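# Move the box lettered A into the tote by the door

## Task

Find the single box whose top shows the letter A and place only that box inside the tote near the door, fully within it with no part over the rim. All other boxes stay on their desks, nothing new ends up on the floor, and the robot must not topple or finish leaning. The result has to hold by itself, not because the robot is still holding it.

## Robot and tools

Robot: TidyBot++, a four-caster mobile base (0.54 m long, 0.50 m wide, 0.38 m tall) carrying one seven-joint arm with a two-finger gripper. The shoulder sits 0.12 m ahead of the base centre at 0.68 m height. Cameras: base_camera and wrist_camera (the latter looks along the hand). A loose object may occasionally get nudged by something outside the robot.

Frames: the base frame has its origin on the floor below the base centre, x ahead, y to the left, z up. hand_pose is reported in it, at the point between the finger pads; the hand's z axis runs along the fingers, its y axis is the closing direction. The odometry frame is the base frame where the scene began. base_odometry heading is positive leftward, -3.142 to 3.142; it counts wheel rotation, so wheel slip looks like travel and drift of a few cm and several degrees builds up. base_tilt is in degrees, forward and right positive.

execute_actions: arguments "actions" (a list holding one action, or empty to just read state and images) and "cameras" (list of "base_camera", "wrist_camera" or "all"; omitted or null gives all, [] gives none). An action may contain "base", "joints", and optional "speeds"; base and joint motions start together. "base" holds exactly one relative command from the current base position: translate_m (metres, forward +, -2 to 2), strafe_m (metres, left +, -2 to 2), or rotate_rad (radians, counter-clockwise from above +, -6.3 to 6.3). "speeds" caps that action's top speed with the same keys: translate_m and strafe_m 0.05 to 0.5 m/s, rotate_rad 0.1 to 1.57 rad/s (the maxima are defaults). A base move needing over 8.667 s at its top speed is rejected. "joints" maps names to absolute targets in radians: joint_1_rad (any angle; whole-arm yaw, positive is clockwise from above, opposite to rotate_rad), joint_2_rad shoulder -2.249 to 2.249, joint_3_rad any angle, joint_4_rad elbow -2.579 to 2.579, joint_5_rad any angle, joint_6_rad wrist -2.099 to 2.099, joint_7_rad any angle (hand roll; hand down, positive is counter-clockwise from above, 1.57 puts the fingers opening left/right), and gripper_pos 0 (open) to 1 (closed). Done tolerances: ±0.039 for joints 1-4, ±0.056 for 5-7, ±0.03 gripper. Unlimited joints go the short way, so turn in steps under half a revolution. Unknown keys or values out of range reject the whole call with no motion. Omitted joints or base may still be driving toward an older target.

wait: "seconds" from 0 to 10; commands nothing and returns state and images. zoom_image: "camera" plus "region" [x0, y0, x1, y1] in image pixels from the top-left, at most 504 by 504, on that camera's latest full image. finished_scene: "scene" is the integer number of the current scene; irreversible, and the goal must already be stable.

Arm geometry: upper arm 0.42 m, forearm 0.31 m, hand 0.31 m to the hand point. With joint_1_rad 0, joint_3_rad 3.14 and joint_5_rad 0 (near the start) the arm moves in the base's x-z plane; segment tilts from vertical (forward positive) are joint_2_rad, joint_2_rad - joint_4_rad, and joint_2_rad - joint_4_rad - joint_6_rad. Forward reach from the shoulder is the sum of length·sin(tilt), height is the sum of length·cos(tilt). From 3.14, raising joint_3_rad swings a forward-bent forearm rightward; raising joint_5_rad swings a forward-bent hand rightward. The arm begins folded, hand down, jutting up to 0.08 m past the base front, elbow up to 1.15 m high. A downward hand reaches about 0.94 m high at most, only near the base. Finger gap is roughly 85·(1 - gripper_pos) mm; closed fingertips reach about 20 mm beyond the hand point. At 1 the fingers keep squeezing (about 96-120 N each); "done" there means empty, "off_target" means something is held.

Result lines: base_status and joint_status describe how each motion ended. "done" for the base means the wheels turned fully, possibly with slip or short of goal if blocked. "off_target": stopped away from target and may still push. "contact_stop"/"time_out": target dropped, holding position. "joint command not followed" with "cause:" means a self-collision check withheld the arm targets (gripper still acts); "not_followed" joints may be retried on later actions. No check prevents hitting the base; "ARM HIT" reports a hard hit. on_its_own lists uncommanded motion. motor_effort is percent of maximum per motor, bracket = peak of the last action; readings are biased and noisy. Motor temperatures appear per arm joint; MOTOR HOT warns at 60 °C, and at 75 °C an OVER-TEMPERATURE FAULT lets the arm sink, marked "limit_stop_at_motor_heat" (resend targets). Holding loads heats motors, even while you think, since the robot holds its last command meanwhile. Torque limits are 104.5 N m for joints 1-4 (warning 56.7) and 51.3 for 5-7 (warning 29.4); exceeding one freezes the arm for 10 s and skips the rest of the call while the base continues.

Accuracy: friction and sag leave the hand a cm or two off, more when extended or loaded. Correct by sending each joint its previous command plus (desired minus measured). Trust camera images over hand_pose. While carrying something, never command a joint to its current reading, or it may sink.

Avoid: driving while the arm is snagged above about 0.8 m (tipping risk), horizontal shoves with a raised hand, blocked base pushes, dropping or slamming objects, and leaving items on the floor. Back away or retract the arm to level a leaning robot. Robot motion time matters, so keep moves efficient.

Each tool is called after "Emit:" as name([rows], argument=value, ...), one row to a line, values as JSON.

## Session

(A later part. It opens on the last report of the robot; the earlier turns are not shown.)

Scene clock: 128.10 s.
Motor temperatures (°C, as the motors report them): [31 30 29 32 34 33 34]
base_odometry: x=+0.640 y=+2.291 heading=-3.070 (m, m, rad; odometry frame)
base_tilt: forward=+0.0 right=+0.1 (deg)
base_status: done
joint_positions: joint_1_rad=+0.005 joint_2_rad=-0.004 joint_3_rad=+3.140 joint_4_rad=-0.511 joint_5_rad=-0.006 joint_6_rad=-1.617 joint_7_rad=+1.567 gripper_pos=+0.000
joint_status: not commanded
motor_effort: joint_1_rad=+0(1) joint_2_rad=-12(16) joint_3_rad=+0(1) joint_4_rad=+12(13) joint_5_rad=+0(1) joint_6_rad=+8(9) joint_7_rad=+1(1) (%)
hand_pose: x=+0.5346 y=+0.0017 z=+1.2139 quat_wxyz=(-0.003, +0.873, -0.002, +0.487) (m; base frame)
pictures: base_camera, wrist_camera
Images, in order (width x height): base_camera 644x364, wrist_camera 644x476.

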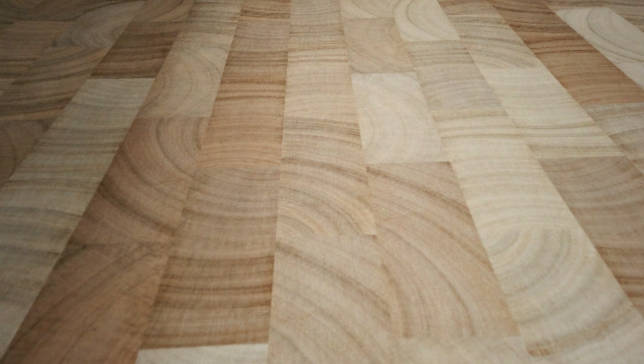

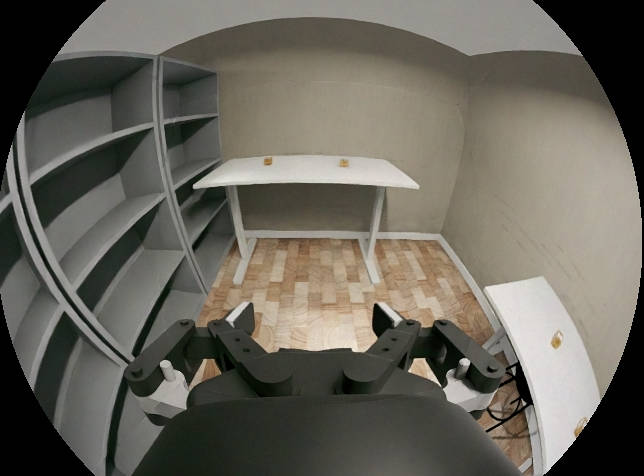

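Emit:
execute_actions([
  {"base":{"translate_m":1.1},"joints":{"joint_2_rad":0.1,"joint_4_rad":-0.3,"joint_6_rad":-1.9}},
])

Scene clock: 135.60 s.
Motor temperatures (°C, as the motors report them): [31 30 29 32 34 33 34]
base_odometry: x=-0.457 y=+2.211 heading=-3.070 (m, m, rad; odometry frame)
base_tilt: forward=+0.0 right=+0.1 (deg)
base_status: done
joint_positions: joint_1_rad=+0.005 joint_2_rad=+0.096 joint_3_rad=+3.140 joint_4_rad=-0.315 joint_5_rad=-0.006 joint_6_rad=-1.884 joint_7_rad=+1.567 gripper_pos=+0.000
joint_status: all done
motor_effort: joint_1_rad=+0(1) joint_2_rad=-16(17) joint_3_rad=-1(1) joint_4_rad=+10(13) joint_5_rad=+0(1) joint_6_rad=+8(9) joint_7_rad=+1(1) (%)
hand_pose: x=+0.5181 y=+0.0016 z=+1.1827 quat_wxyz=(-0.002, +0.912, -0.002, +0.411) (m; base frame)
pictures: base_camera, wrist_camera
Images, in order (width x height): base_camera 644x364, wrist_camera 644x476.

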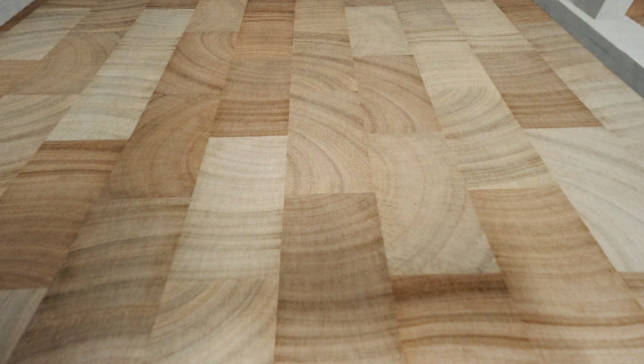

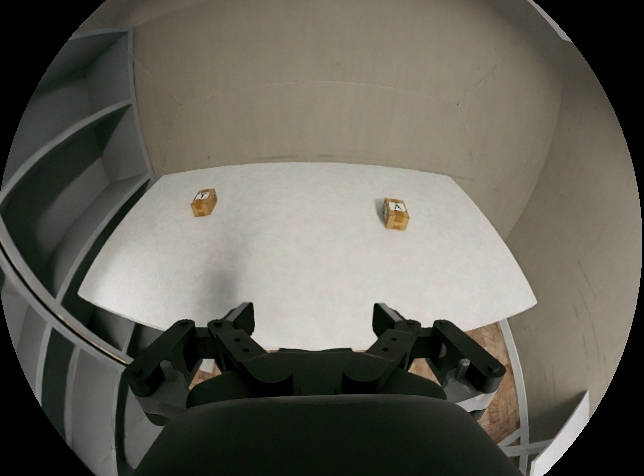

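Emit:
zoom_image(camera="wrist_camera", region=[365, 185, 430, 240])

Emit:
zoom_image(camera="wrist_camera", region=[170, 175, 235, 230])

Region (365, 185, 430, 240) of wrist_camera's 644x476 image, scaled by 7.754; it fills the top 426 rows of this view, and the rest is white.

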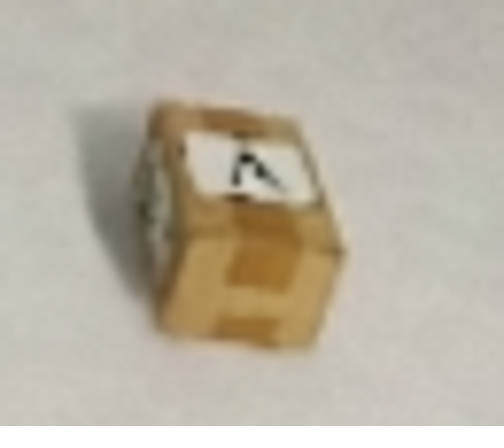

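Region (170, 175, 235, 230) of wrist_camera's 644x476 image, scaled by 7.754; it fills the top 426 rows of this view, and the rest is white.

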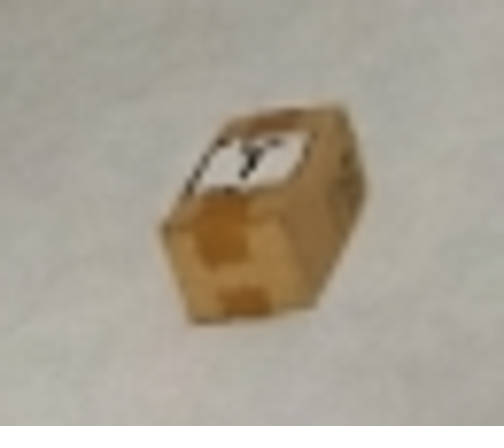

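Emit:
execute_actions([
  {"base":{"strafe_m":-0.21},"joints":{"joint_2_rad":0.15,"joint_4_rad":-0.6,"joint_6_rad":-1.7}},
], cameras=[])

Emit:
execute_actions([
  {"base":{"translate_m":0.2}},
])

Scene clock: 142.00 s.
Motor temperatures (°C, as the motors report them): [31 30 29 32 34 33 34]
base_odometry: x=-0.473 y=+2.421 heading=-3.069 (m, m, rad; odometry frame)
base_tilt: forward=+0.0 right=+0.1 (deg)
base_status: done
joint_positions: joint_1_rad=+0.005 joint_2_rad=+0.142 joint_3_rad=+3.140 joint_4_rad=-0.588 joint_5_rad=-0.006 joint_6_rad=-1.721 joint_7_rad=+1.567 gripper_pos=+0.000
joint_status: all done
motor_effort: joint_1_rad=-1(2) joint_2_rad=-20(23) joint_3_rad=-1(2) joint_4_rad=+14(14) joint_5_rad=+0(1) joint_6_rad=+7(7) joint_7_rad=+1(1) (%)
hand_pose: x=+0.5867 y=+0.0015 z=+1.0924 quat_wxyz=(-0.003, +0.941, -0.002, +0.338) (m; base frame)
pictures: none
No camera images: the call's "cameras" was empty. Leave "cameras" out to get every camera's image.

Scene clock: 143.63 s.
Motor temperatures (°C, as the motors report them): [31 30 29 32 34 33 34]
base_odometry: x=-0.673 y=+2.407 heading=-3.069 (m, m, rad; odometry frame)
base_tilt: forward=+0.0 right=+0.1 (deg)
base_status: done
joint_positions: joint_1_rad=+0.005 joint_2_rad=+0.154 joint_3_rad=+3.140 joint_4_rad=-0.589 joint_5_rad=-0.006 joint_6_rad=-1.719 joint_7_rad=+1.567 gripper_pos=+0.000
joint_status: not commanded
motor_effort: joint_1_rad=+0(0) joint_2_rad=-22(25) joint_3_rad=+0(0) joint_4_rad=+14(15) joint_5_rad=+0(1) joint_6_rad=+7(8) joint_7_rad=+1(1) (%)
hand_pose: x=+0.5917 y=+0.0015 z=+1.0873 quat_wxyz=(-0.003, +0.943, -0.002, +0.334) (m; base frame)
pictures: base_camera, wrist_camera
Images, in order (width x height): base_camera 644x364, wrist_camera 644x476.

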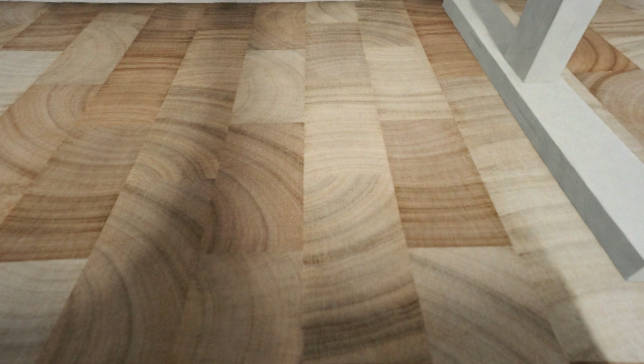

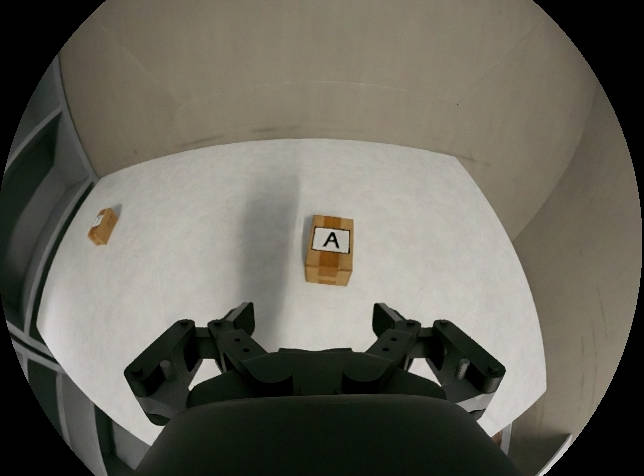

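Emit:
execute_actions([
  {"joints":{"joint_1_rad":0.048,"joint_2_rad":0.285,"joint_4_rad":-0.675,"joint_6_rad":-1.5,"joint_7_rad":1.47}},
], cameras=["wrist_camera"])

Scene clock: 149.70 s.
Motor temperatures (°C, as the motors report them): [31 30 29 32 34 33 34]
base_odometry: x=-0.673 y=+2.407 heading=-3.069 (m, m, rad; odometry frame)
base_tilt: forward=+0.0 right=+0.1 (deg)
base_status: not commanded
joint_positions: joint_1_rad=+0.038 joint_2_rad=+0.290 joint_3_rad=+3.140 joint_4_rad=-0.665 joint_5_rad=-0.006 joint_6_rad=-1.517 joint_7_rad=+1.500 gripper_pos=+0.000
joint_status: all done
motor_effort: joint_1_rad=+0(0) joint_2_rad=-28(33) joint_3_rad=-1(1) joint_4_rad=+16(18) joint_5_rad=-1(0) joint_6_rad=+6(7) joint_7_rad=+1(1) (%)
hand_pose: x=+0.6889 y=-0.0176 z=+1.0225 quat_wxyz=(-0.009, +0.943, -0.050, +0.329) (m; base frame)
pictures: wrist_camera
Images, in order (width x height): wrist_camera 644x476.

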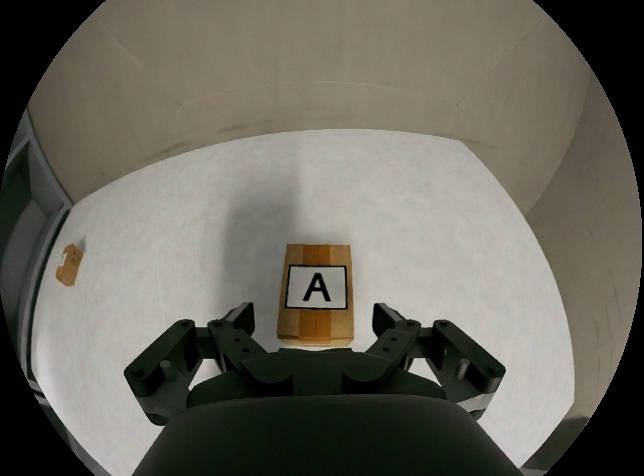

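Emit:
execute_actions([
  {"joints":{"joint_1_rad":0.054,"joint_2_rad":0.315,"joint_4_rad":-0.818,"joint_6_rad":-1.331}},
], cameras=["wrist_camera"])

Scene clock: 154.23 s.
Motor temperatures (°C, as the motors report them): [31 30 29 32 34 33 34]
base_odometry: x=-0.673 y=+2.407 heading=-3.069 (m, m, rad; odometry frame)
base_tilt: forward=+0.0 right=+0.1 (deg)
base_status: not commanded
joint_positions: joint_1_rad=+0.040 joint_2_rad=+0.305 joint_3_rad=+3.140 joint_4_rad=-0.804 joint_5_rad=-0.006 joint_6_rad=-1.351 joint_7_rad=+1.500 gripper_pos=+0.000
joint_status: all done
motor_effort: joint_1_rad=+0(0) joint_2_rad=-31(32) joint_3_rad=-1(1) joint_4_rad=+18(18) joint_5_rad=-1(0) joint_6_rad=+7(7) joint_7_rad=+1(1) (%)
hand_pose: x=+0.7225 y=-0.0205 z=+0.9816 quat_wxyz=(-0.009, +0.941, -0.051, +0.334) (m; base frame)
pictures: wrist_camera
Images, in order (width x height): wrist_camera 644x476.

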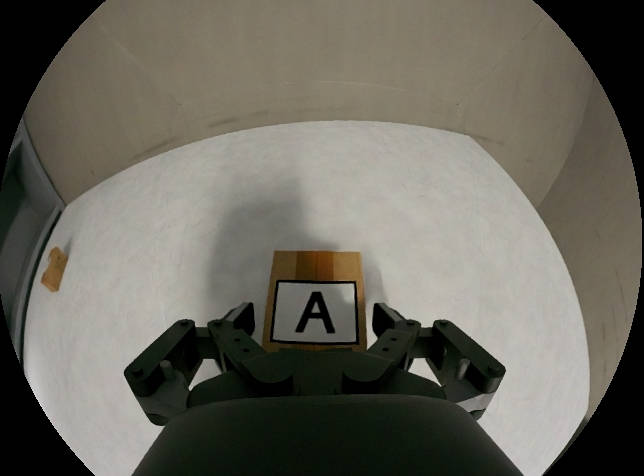

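Emit:
execute_actions([
  {"joints":{"joint_4_rad":-0.893,"joint_6_rad":-1.256}},
], cameras=["wrist_camera"])

Scene clock: 157.10 s.
Motor temperatures (°C, as the motors report them): [31 30 29 32 34 33 34]
base_odometry: x=-0.672 y=+2.407 heading=-3.069 (m, m, rad; odometry frame)
base_tilt: forward=+0.0 right=+0.1 (deg)
base_status: not commanded
joint_positions: joint_1_rad=+0.042 joint_2_rad=+0.299 joint_3_rad=+3.140 joint_4_rad=-0.865 joint_5_rad=-0.006 joint_6_rad=-1.268 joint_7_rad=+1.500 gripper_pos=+0.000
joint_status: all done
motor_effort: joint_1_rad=+0(1) joint_2_rad=-26(30) joint_3_rad=+0(1) joint_4_rad=+16(18) joint_5_rad=+0(1) joint_6_rad=+6(5) joint_7_rad=+1(1) (%)
hand_pose: x=+0.7342 y=-0.0218 z=+0.9721 quat_wxyz=(-0.009, +0.936, -0.052, +0.347) (m; base frame)
pictures: wrist_camera
Images, in order (width x height): wrist_camera 644x476.

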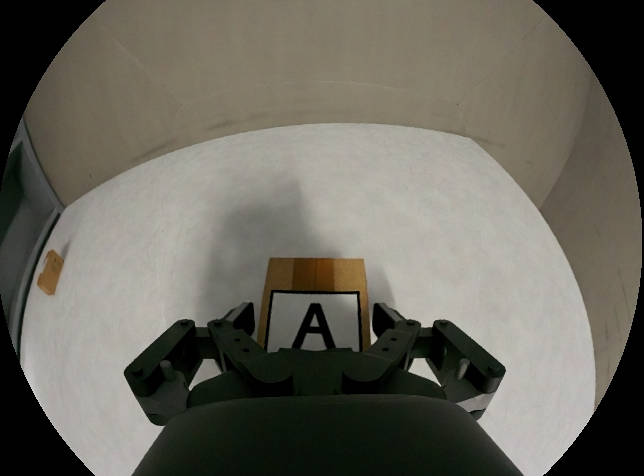

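Emit:
execute_actions([
  {"joints":{"joint_2_rad":0.28,"joint_4_rad":-0.865}},
], cameras=[])

Emit:
execute_actions([
  {"joints":{"gripper_pos":1.0}},
], cameras=["wrist_camera"])

Scene clock: 159.07 s.
Motor temperatures (°C, as the motors report them): [31 30 29 32 34 33 34]
base_odometry: x=-0.672 y=+2.407 heading=-3.069 (m, m, rad; odometry frame)
base_tilt: forward=+0.0 right=+0.1 (deg)
base_status: not commanded
joint_positions: joint_1_rad=+0.042 joint_2_rad=+0.297 joint_3_rad=+3.140 joint_4_rad=-0.865 joint_5_rad=-0.006 joint_6_rad=-1.268 joint_7_rad=+1.500 gripper_pos=+0.000
joint_status: all done
motor_effort: joint_1_rad=+0(0) joint_2_rad=-30(31) joint_3_rad=-1(1) joint_4_rad=+18(19) joint_5_rad=+0(0) joint_6_rad=+7(8) joint_7_rad=+1(1) (%)
hand_pose: x=+0.7334 y=-0.0218 z=+0.9737 quat_wxyz=(-0.009, +0.936, -0.052, +0.349) (m; base frame)
pictures: none
No camera images: the call's "cameras" was empty. Leave "cameras" out to get every camera's image.

Scene clock: 160.17 s.
Motor temperatures (°C, as the motors report them): [31 30 29 32 34 33 34]
base_odometry: x=-0.672 y=+2.407 heading=-3.069 (m, m, rad; odometry frame)
base_tilt: forward=+0.0 right=+0.1 (deg)
base_status: not commanded
joint_positions: joint_1_rad=+0.044 joint_2_rad=+0.282 joint_3_rad=+3.140 joint_4_rad=-0.863 joint_5_rad=-0.007 joint_6_rad=-1.264 joint_7_rad=+1.500 gripper_pos=+0.344
joint_status: gripper_pos off_target (ended at +0.344, target +1.000)
motor_effort: joint_1_rad=+0(2) joint_2_rad=-30(32) joint_3_rad=+0(2) joint_4_rad=+17(19) joint_5_rad=+0(1) joint_6_rad=+7(8) joint_7_rad=+1(1) (%)
hand_pose: x=+0.7301 y=-0.0227 z=+0.9841 quat_wxyz=(-0.008, +0.932, -0.053, +0.358) (m; base frame)
pictures: wrist_camera
Images, in order (width x height): wrist_camera 644x476.

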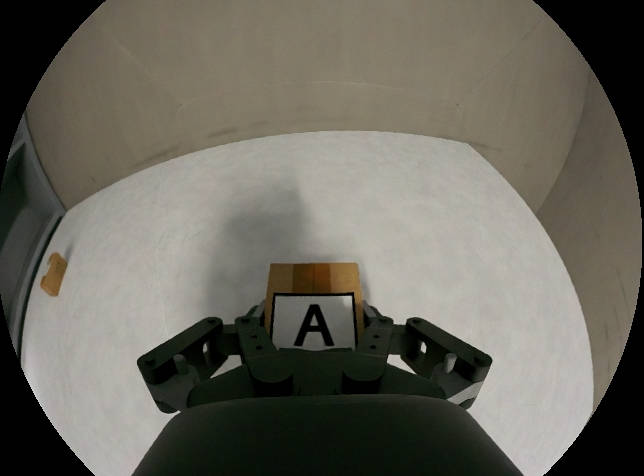

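Emit:
execute_actions([
  {"joints":{"joint_2_rad":0.15}},
], cameras=["wrist_camera"])

Emit:
execute_actions([
  {"base":{"translate_m":-2.0},"joints":{"joint_1_rad":0.0,"joint_2_rad":-0.3,"joint_4_rad":-1.3,"joint_6_rad":-1.3,"joint_7_rad":1.6}},
])

Scene clock: 166.23 s.
Motor temperatures (°C, as the motors report them): [31 30 29 32 34 33 34]
base_odometry: x=-0.672 y=+2.407 heading=-3.069 (m, m, rad; odometry frame)
base_tilt: forward=+0.0 right=+0.1 (deg)
base_status: not commanded
joint_positions: joint_1_rad=+0.044 joint_2_rad=+0.155 joint_3_rad=+3.140 joint_4_rad=-0.864 joint_5_rad=-0.007 joint_6_rad=-1.264 joint_7_rad=+1.500 gripper_pos=+0.344
joint_status: all done
motor_effort: joint_1_rad=+0(0) joint_2_rad=-25(35) joint_3_rad=+0(1) joint_4_rad=+18(20) joint_5_rad=+0(0) joint_6_rad=+8(9) joint_7_rad=+1(1) (%)
hand_pose: x=+0.6870 y=-0.0209 z=+1.0585 quat_wxyz=(-0.009, +0.908, -0.051, +0.416) (m; base frame)
pictures: wrist_camera
Images, in order (width x height): wrist_camera 644x476.

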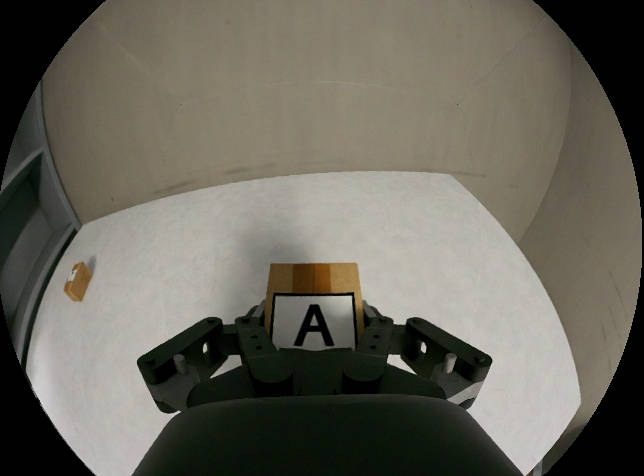

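Scene clock: 171.73 s.
Motor temperatures (°C, as the motors report them): [31 30 29 32 34 33 34]
base_odometry: x=+1.322 y=+2.551 heading=-3.069 (m, m, rad; odometry frame)
base_tilt: forward=+0.0 right=+0.1 (deg)
base_status: done
joint_positions: joint_1_rad=+0.014 joint_2_rad=-0.289 joint_3_rad=+3.141 joint_4_rad=-1.288 joint_5_rad=-0.008 joint_6_rad=-1.287 joint_7_rad=+1.567 gripper_pos=+0.344
joint_status: all done
motor_effort: joint_1_rad=+0(1) joint_2_rad=-7(31) joint_3_rad=+0(2) joint_4_rad=+18(20) joint_5_rad=+0(1) joint_6_rad=+9(9) joint_7_rad=+1(0) (%)
hand_pose: x=+0.4984 y=-0.0010 z=+1.0514 quat_wxyz=(-0.002, +0.910, -0.007, +0.415) (m; base frame)
pictures: base_camera, wrist_camera
Images, in order (width x height): base_camera 644x364, wrist_camera 644x476.

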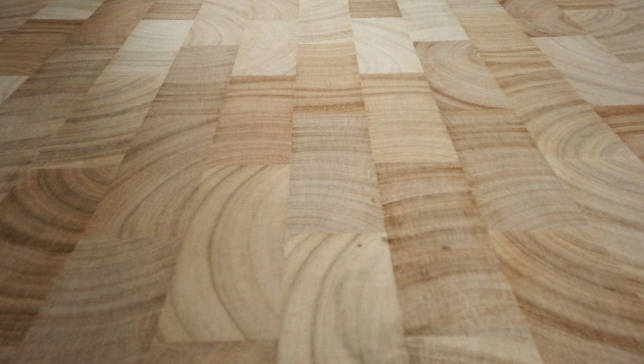

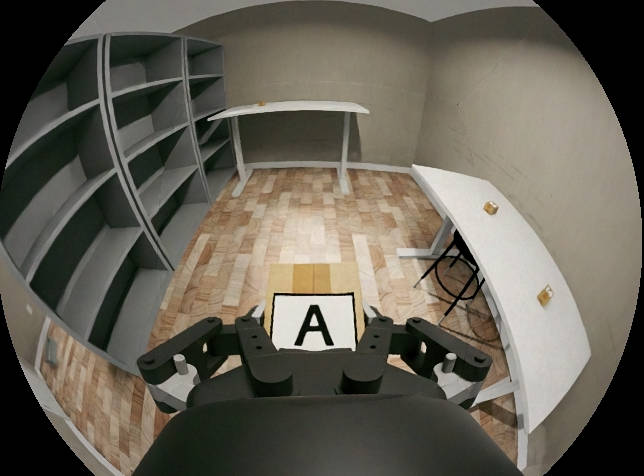

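Rotating to face the aisle toward the tote.

Emit:
execute_actions([
  {"base":{"rotate_rad":1.6},"joints":{"joint_4_rad":-1.9,"joint_6_rad":-0.6}},
])

Scene clock: 174.73 s.
Motor temperatures (°C, as the motors report them): [31 30 29 32 34 33 34]
base_odometry: x=+1.322 y=+2.551 heading=-1.470 (m, m, rad; odometry frame)
base_tilt: forward=-0.1 right=+0.2 (deg)
base_status: done
joint_positions: joint_1_rad=+0.004 joint_2_rad=-0.289 joint_3_rad=+3.140 joint_4_rad=-1.889 joint_5_rad=-0.008 joint_6_rad=-0.624 joint_7_rad=+1.567 gripper_pos=+0.344
joint_status: all done
motor_effort: joint_1_rad=+0(2) joint_2_rad=-10(14) joint_3_rad=+0(3) joint_4_rad=+21(22) joint_5_rad=+0(2) joint_6_rad=+9(11) joint_7_rad=+1(1) (%)
hand_pose: x=+0.5604 y=+0.0019 z=+0.8869 quat_wxyz=(-0.004, +0.897, -0.004, +0.443) (m; base frame)
pictures: base_camera, wrist_camera
Images, in order (width x height): base_camera 644x364, wrist_camera 644x476.

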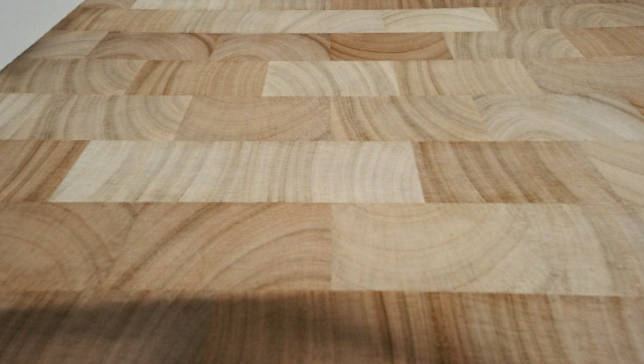

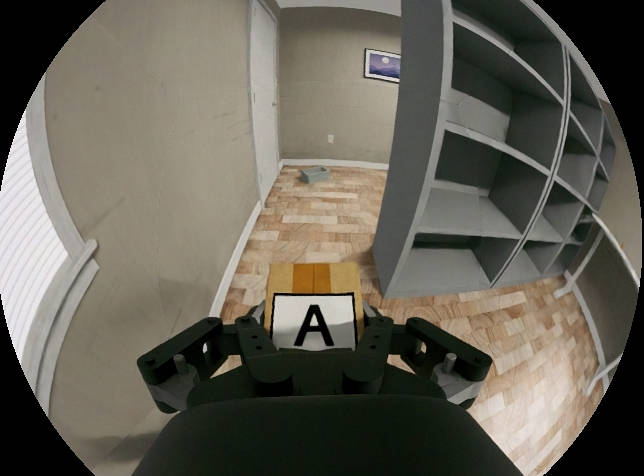

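Emit:
execute_actions([
  {"base":{"translate_m":2.0},"joints":{"joint_2_rad":0.3,"joint_4_rad":-1.9,"joint_6_rad":-0.35}},
])

Scene clock: 182.60 s.
Motor temperatures (°C, as the motors report them): [31 30 29 32 34 33 34]
base_odometry: x=+1.526 y=+0.562 heading=-1.469 (m, m, rad; odometry frame)
base_tilt: forward=+0.0 right=+0.1 (deg)
base_status: done
joint_positions: joint_1_rad=+0.004 joint_2_rad=+0.296 joint_3_rad=+3.140 joint_4_rad=-1.891 joint_5_rad=-0.008 joint_6_rad=-0.370 joint_7_rad=+1.567 gripper_pos=+0.344
joint_status: all done
motor_effort: joint_1_rad=+0(0) joint_2_rad=-30(32) joint_3_rad=-1(1) joint_4_rad=+17(22) joint_5_rad=+0(0) joint_6_rad=+6(10) joint_7_rad=+1(1) (%)
hand_pose: x=+0.6702 y=+0.0010 z=+0.6430 quat_wxyz=(-0.003, +0.958, -0.006, +0.288) (m; base frame)
pictures: base_camera, wrist_camera
Images, in order (width x height): base_camera 644x364, wrist_camera 644x476.

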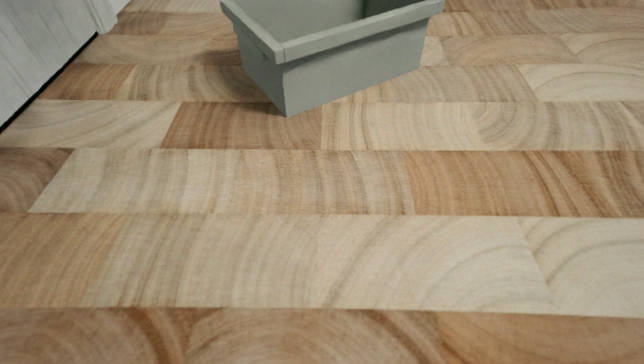

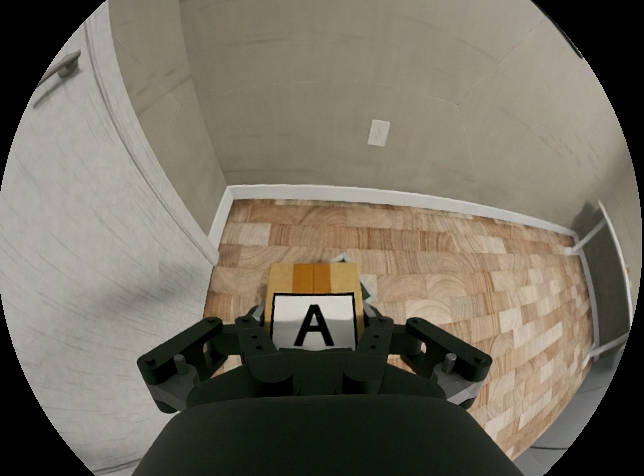

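Emit:
execute_actions([
  {"joints":{"joint_6_rad":-0.9}},
], cameras=["wrist_camera"])

Scene clock: 184.50 s.
Motor temperatures (°C, as the motors report them): [31 30 29 32 34 33 34]
base_odometry: x=+1.526 y=+0.562 heading=-1.469 (m, m, rad; odometry frame)
base_tilt: forward=-0.1 right=+0.2 (deg)
base_status: not commanded
joint_positions: joint_1_rad=+0.004 joint_2_rad=+0.296 joint_3_rad=+3.140 joint_4_rad=-1.895 joint_5_rad=-0.008 joint_6_rad=-0.902 joint_7_rad=+1.567 gripper_pos=+0.344
joint_status: all done
motor_effort: joint_1_rad=+0(0) joint_2_rad=-26(29) joint_3_rad=-1(1) joint_4_rad=+13(16) joint_5_rad=+0(1) joint_6_rad=+3(7) joint_7_rad=+0(1) (%)
hand_pose: x=+0.5126 y=+0.0025 z=+0.5905 quat_wxyz=(-0.004, +1.000, -0.005, +0.024) (m; base frame)
pictures: wrist_camera
Images, in order (width x height): wrist_camera 644x476.

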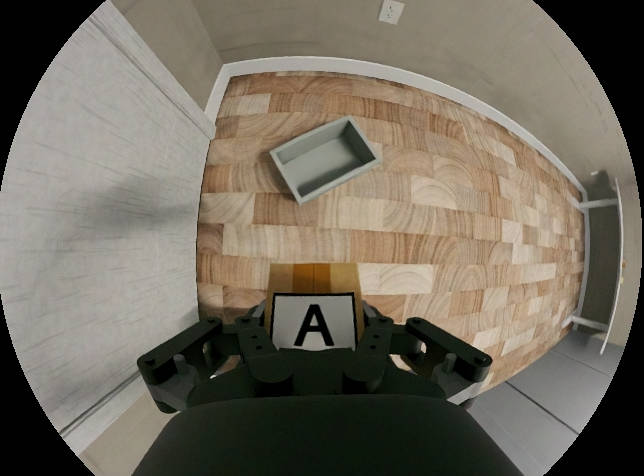

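Emit:
execute_actions([
  {"base":{"translate_m":0.1},"joints":{"joint_1_rad":0.066,"joint_2_rad":1.267,"joint_4_rad":-1.69,"joint_6_rad":0.29}},
])

Scene clock: 192.20 s.
Motor temperatures (°C, as the motors report them): [31 30 29 32 34 33 34]
base_odometry: x=+1.536 y=+0.462 heading=-1.468 (m, m, rad; odometry frame)
base_tilt: forward=+0.0 right=+0.1 (deg)
base_status: done
joint_positions: joint_1_rad=+0.052 joint_2_rad=+1.259 joint_3_rad=+3.140 joint_4_rad=-1.711 joint_5_rad=-0.008 joint_6_rad=+0.268 joint_7_rad=+1.567 gripper_pos=+0.344
joint_status: all done
motor_effort: joint_1_rad=+0(2) joint_2_rad=-43(45) joint_3_rad=-1(1) joint_4_rad=+5(15) joint_5_rad=+0(1) joint_6_rad=+6(6) joint_7_rad=+1(1) (%)
hand_pose: x=+0.7048 y=-0.0288 z=+0.2195 quat_wxyz=(+0.004, +0.975, -0.031, +0.218) (m; base frame)
pictures: base_camera, wrist_camera
Images, in order (width x height): base_camera 644x364, wrist_camera 644x476.

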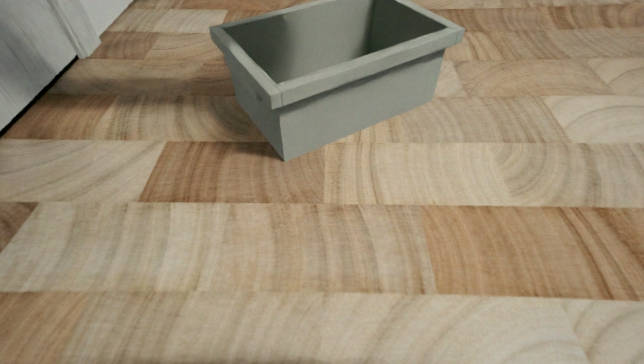

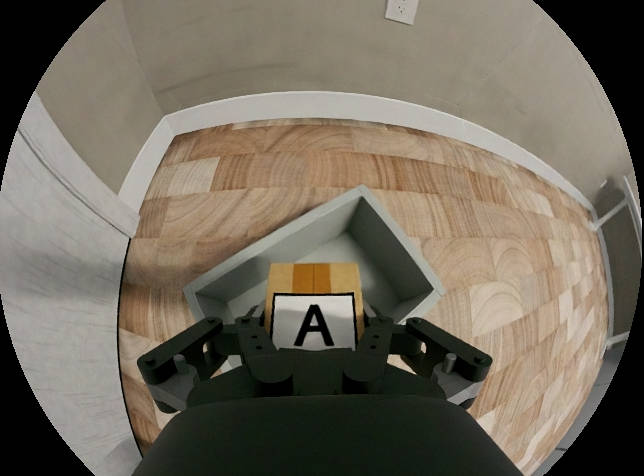

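Emit:
execute_actions([
  {"joints":{"joint_1_rad":0.04,"joint_2_rad":1.57,"joint_4_rad":-1.355,"joint_6_rad":0.22,"joint_7_rad":2.07}},
])

Scene clock: 196.20 s.
Motor temperatures (°C, as the motors report them): [31 30 29 32 34 33 34]
base_odometry: x=+1.536 y=+0.462 heading=-1.468 (m, m, rad; odometry frame)
base_tilt: forward=+0.0 right=+0.1 (deg)
base_status: not commanded
joint_positions: joint_1_rad=+0.052 joint_2_rad=+1.571 joint_3_rad=+3.140 joint_4_rad=-1.376 joint_5_rad=-0.008 joint_6_rad=+0.236 joint_7_rad=+2.040 gripper_pos=+0.344
joint_status: all done
motor_effort: joint_1_rad=+0(0) joint_2_rad=-46(49) joint_3_rad=-1(1) joint_4_rad=+5(6) joint_5_rad=+0(0) joint_6_rad=+6(6) joint_7_rad=+1(0) (%)
hand_pose: x=+0.7302 y=-0.0301 z=+0.0907 quat_wxyz=(+0.054, +0.957, +0.198, +0.207) (m; base frame)
pictures: base_camera, wrist_camera
Images, in order (width x height): base_camera 644x364, wrist_camera 644x476.

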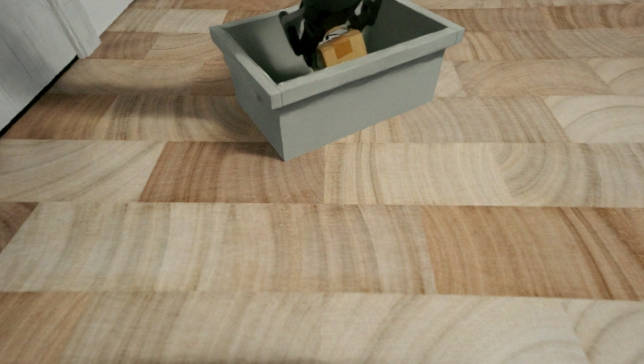

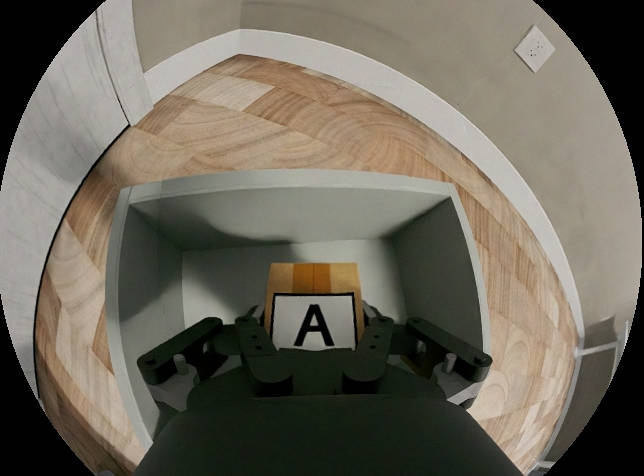

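Emit:
execute_actions([
  {"joints":{"joint_2_rad":1.645,"joint_6_rad":0.375}},
])

Scene clock: 198.63 s.
Motor temperatures (°C, as the motors report them): [31 30 29 32 34 33 34]
base_odometry: x=+1.536 y=+0.462 heading=-1.468 (m, m, rad; odometry frame)
base_tilt: forward=+0.0 right=+0.1 (deg)
base_status: not commanded
joint_positions: joint_1_rad=+0.052 joint_2_rad=+1.641 joint_3_rad=+3.140 joint_4_rad=-1.373 joint_5_rad=-0.008 joint_6_rad=+0.355 joint_7_rad=+2.040 gripper_pos=+0.344
joint_status: all done
motor_effort: joint_1_rad=+0(0) joint_2_rad=-44(47) joint_3_rad=-1(1) joint_4_rad=+4(6) joint_5_rad=+0(0) joint_6_rad=+6(7) joint_7_rad=+1(1) (%)
hand_pose: x=+0.7230 y=-0.0300 z=+0.0651 quat_wxyz=(+0.061, +0.951, +0.197, +0.231) (m; base frame)
pictures: base_camera, wrist_camera
Images, in order (width x height): base_camera 644x364, wrist_camera 644x476.

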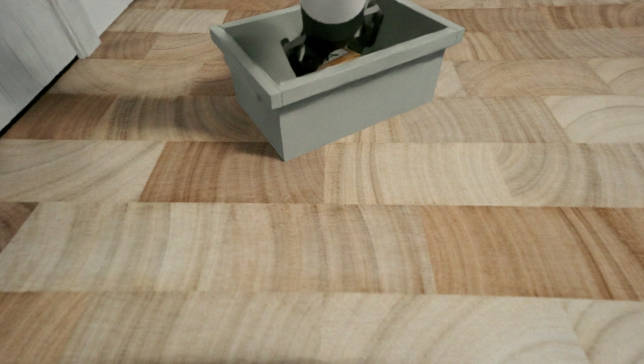

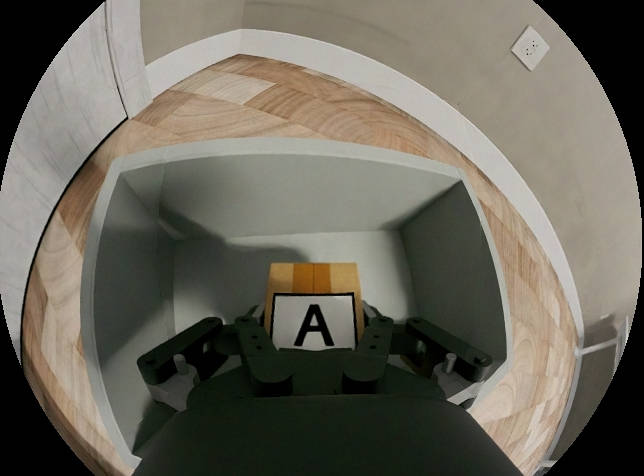

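Emit:
execute_actions([
  {"joints":{"joint_2_rad":1.675,"joint_6_rad":0.415}},
], cameras=["base_camera"])

Scene clock: 200.17 s.
Motor temperatures (°C, as the motors report them): [31 30 29 32 34 33 34]
base_odometry: x=+1.536 y=+0.462 heading=-1.468 (m, m, rad; odometry frame)
base_tilt: forward=+0.0 right=+0.1 (deg)
base_status: not commanded
joint_positions: joint_1_rad=+0.052 joint_2_rad=+1.663 joint_3_rad=+3.140 joint_4_rad=-1.372 joint_5_rad=-0.008 joint_6_rad=+0.393 joint_7_rad=+2.040 gripper_pos=+0.344
joint_status: all done
motor_effort: joint_1_rad=+0(0) joint_2_rad=-44(45) joint_3_rad=-1(1) joint_4_rad=+4(4) joint_5_rad=+0(0) joint_6_rad=+6(6) joint_7_rad=+1(1) (%)
hand_pose: x=+0.7195 y=-0.0299 z=+0.0570 quat_wxyz=(+0.063, +0.949, +0.196, +0.239) (m; base frame)
pictures: base_camera
Images, in order (width x height): base_camera 644x364.

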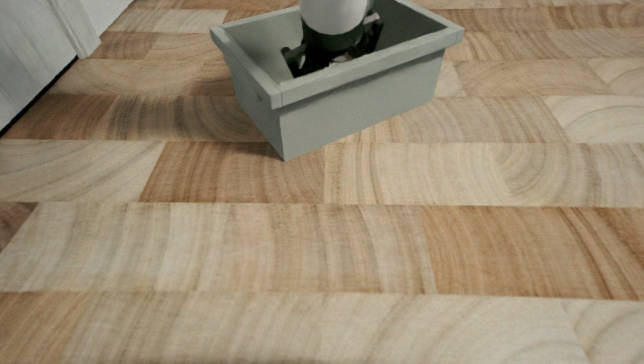

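Emit:
execute_actions([
  {"joints":{"joint_2_rad":1.70,"joint_6_rad":0.465}},
], cameras=["base_camera"])

Scene clock: 202.03 s.
Motor temperatures (°C, as the motors report them): [31 30 29 32 34 33 34]
base_odometry: x=+1.536 y=+0.462 heading=-1.468 (m, m, rad; odometry frame)
base_tilt: forward=+0.0 right=+0.1 (deg)
base_status: not commanded
joint_positions: joint_1_rad=+0.052 joint_2_rad=+1.687 joint_3_rad=+3.140 joint_4_rad=-1.372 joint_5_rad=-0.008 joint_6_rad=+0.444 joint_7_rad=+2.040 gripper_pos=+0.344
joint_status: all done
motor_effort: joint_1_rad=+0(0) joint_2_rad=-44(45) joint_3_rad=-1(1) joint_4_rad=+4(4) joint_5_rad=+0(0) joint_6_rad=+7(7) joint_7_rad=+1(1) (%)
hand_pose: x=+0.7186 y=-0.0300 z=+0.0507 quat_wxyz=(+0.067, +0.945, +0.196, +0.252) (m; base frame)
pictures: base_camera
Images, in order (width x height): base_camera 644x364.

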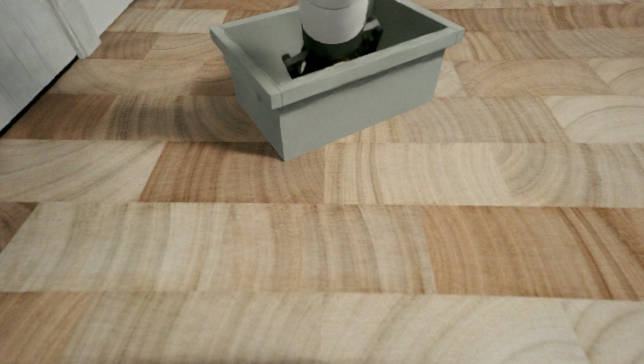

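Emit:
execute_actions([
  {"joints":{"joint_2_rad":1.73,"joint_6_rad":0.51}},
])

Scene clock: 203.50 s.
Motor temperatures (°C, as the motors report them): [31 30 29 32 34 33 34]
base_odometry: x=+1.536 y=+0.462 heading=-1.468 (m, m, rad; odometry frame)
base_tilt: forward=+0.0 right=+0.1 (deg)
base_status: not commanded
joint_positions: joint_1_rad=+0.052 joint_2_rad=+1.708 joint_3_rad=+3.140 joint_4_rad=-1.372 joint_5_rad=-0.008 joint_6_rad=+0.495 joint_7_rad=+2.040 gripper_pos=+0.344
joint_status: all done
motor_effort: joint_1_rad=+0(0) joint_2_rad=-41(43) joint_3_rad=-1(1) joint_4_rad=+3(4) joint_5_rad=+0(0) joint_6_rad=+6(6) joint_7_rad=+1(1) (%)
hand_pose: x=+0.7193 y=-0.0302 z=+0.0465 quat_wxyz=(+0.071, +0.942, +0.195, +0.266) (m; base frame)
pictures: base_camera, wrist_camera
Images, in order (width x height): base_camera 644x364, wrist_camera 644x476.

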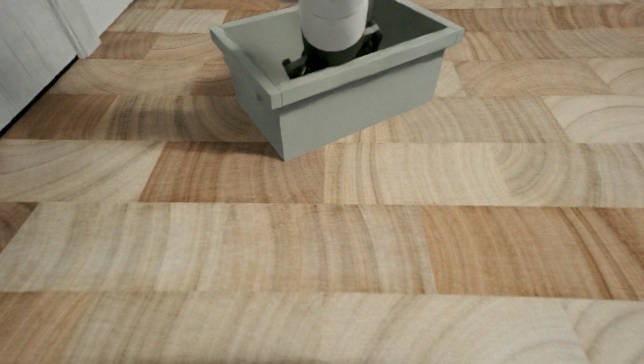

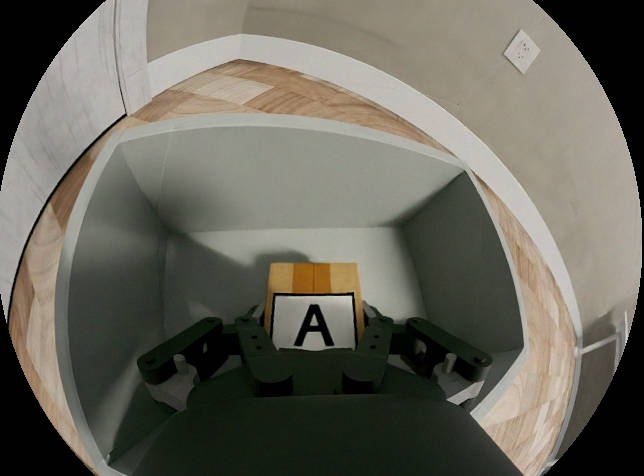

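Contact made; releasing and lifting out.

Emit:
execute_actions([
  {"joints":{"gripper_pos":0.1,"joint_2_rad":1.71}},
], cameras=["wrist_camera"])

Emit:
execute_actions([
  {"joints":{"joint_2_rad":1.4,"joint_4_rad":-1.6,"joint_6_rad":0.3}},
])

Scene clock: 205.57 s.
Motor temperatures (°C, as the motors report them): [31 30 29 32 34 33 34]
base_odometry: x=+1.536 y=+0.462 heading=-1.468 (m, m, rad; odometry frame)
base_tilt: forward=+0.0 right=+0.1 (deg)
base_status: not commanded
joint_positions: joint_1_rad=+0.052 joint_2_rad=+1.707 joint_3_rad=+3.140 joint_4_rad=-1.372 joint_5_rad=-0.008 joint_6_rad=+0.495 joint_7_rad=+2.040 gripper_pos=+0.100
joint_status: all done
motor_effort: joint_1_rad=+0(0) joint_2_rad=-43(44) joint_3_rad=-1(1) joint_4_rad=+3(4) joint_5_rad=+0(0) joint_6_rad=+5(6) joint_7_rad=+1(1) (%)
hand_pose: x=+0.7194 y=-0.0302 z=+0.0466 quat_wxyz=(+0.071, +0.941, +0.195, +0.266) (m; base frame)
pictures: wrist_camera
Images, in order (width x height): wrist_camera 644x476.

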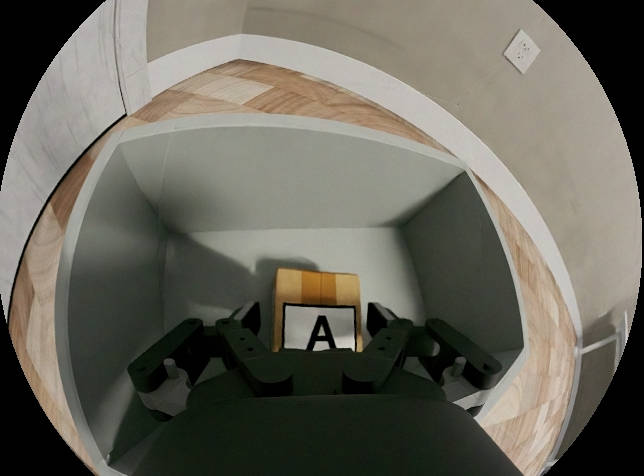

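Scene clock: 207.03 s.
Motor temperatures (°C, as the motors report them): [31 30 29 32 34 33 34]
base_odometry: x=+1.536 y=+0.462 heading=-1.468 (m, m, rad; odometry frame)
base_tilt: forward=+0.0 right=+0.1 (deg)
base_status: not commanded
joint_positions: joint_1_rad=+0.052 joint_2_rad=+1.404 joint_3_rad=+3.140 joint_4_rad=-1.581 joint_5_rad=-0.008 joint_6_rad=+0.322 joint_7_rad=+2.040 gripper_pos=+0.100
joint_status: all done
motor_effort: joint_1_rad=+0(0) joint_2_rad=-43(45) joint_3_rad=-1(1) joint_4_rad=+4(5) joint_5_rad=+0(1) joint_6_rad=+5(7) joint_7_rad=+1(1) (%)
hand_pose: x=+0.7255 y=-0.0300 z=+0.1648 quat_wxyz=(+0.060, +0.951, +0.197, +0.229) (m; base frame)
pictures: base_camera, wrist_camera
Images, in order (width x height): base_camera 644x364, wrist_camera 644x476.

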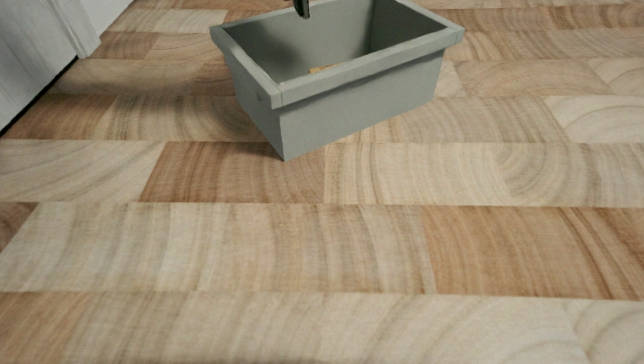

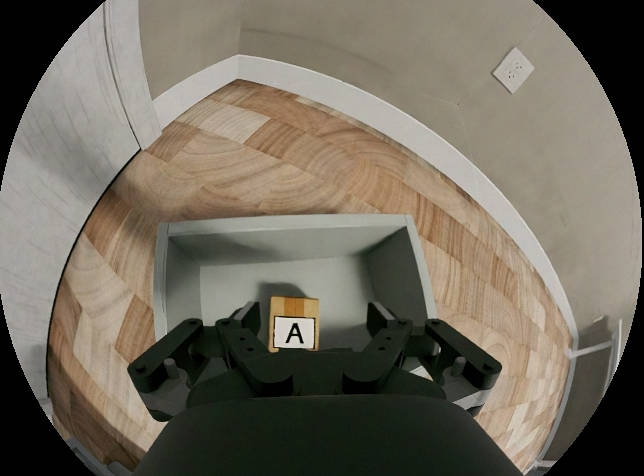

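Emit:
finished_scene(scene=1)

The scene is finished: the task was done.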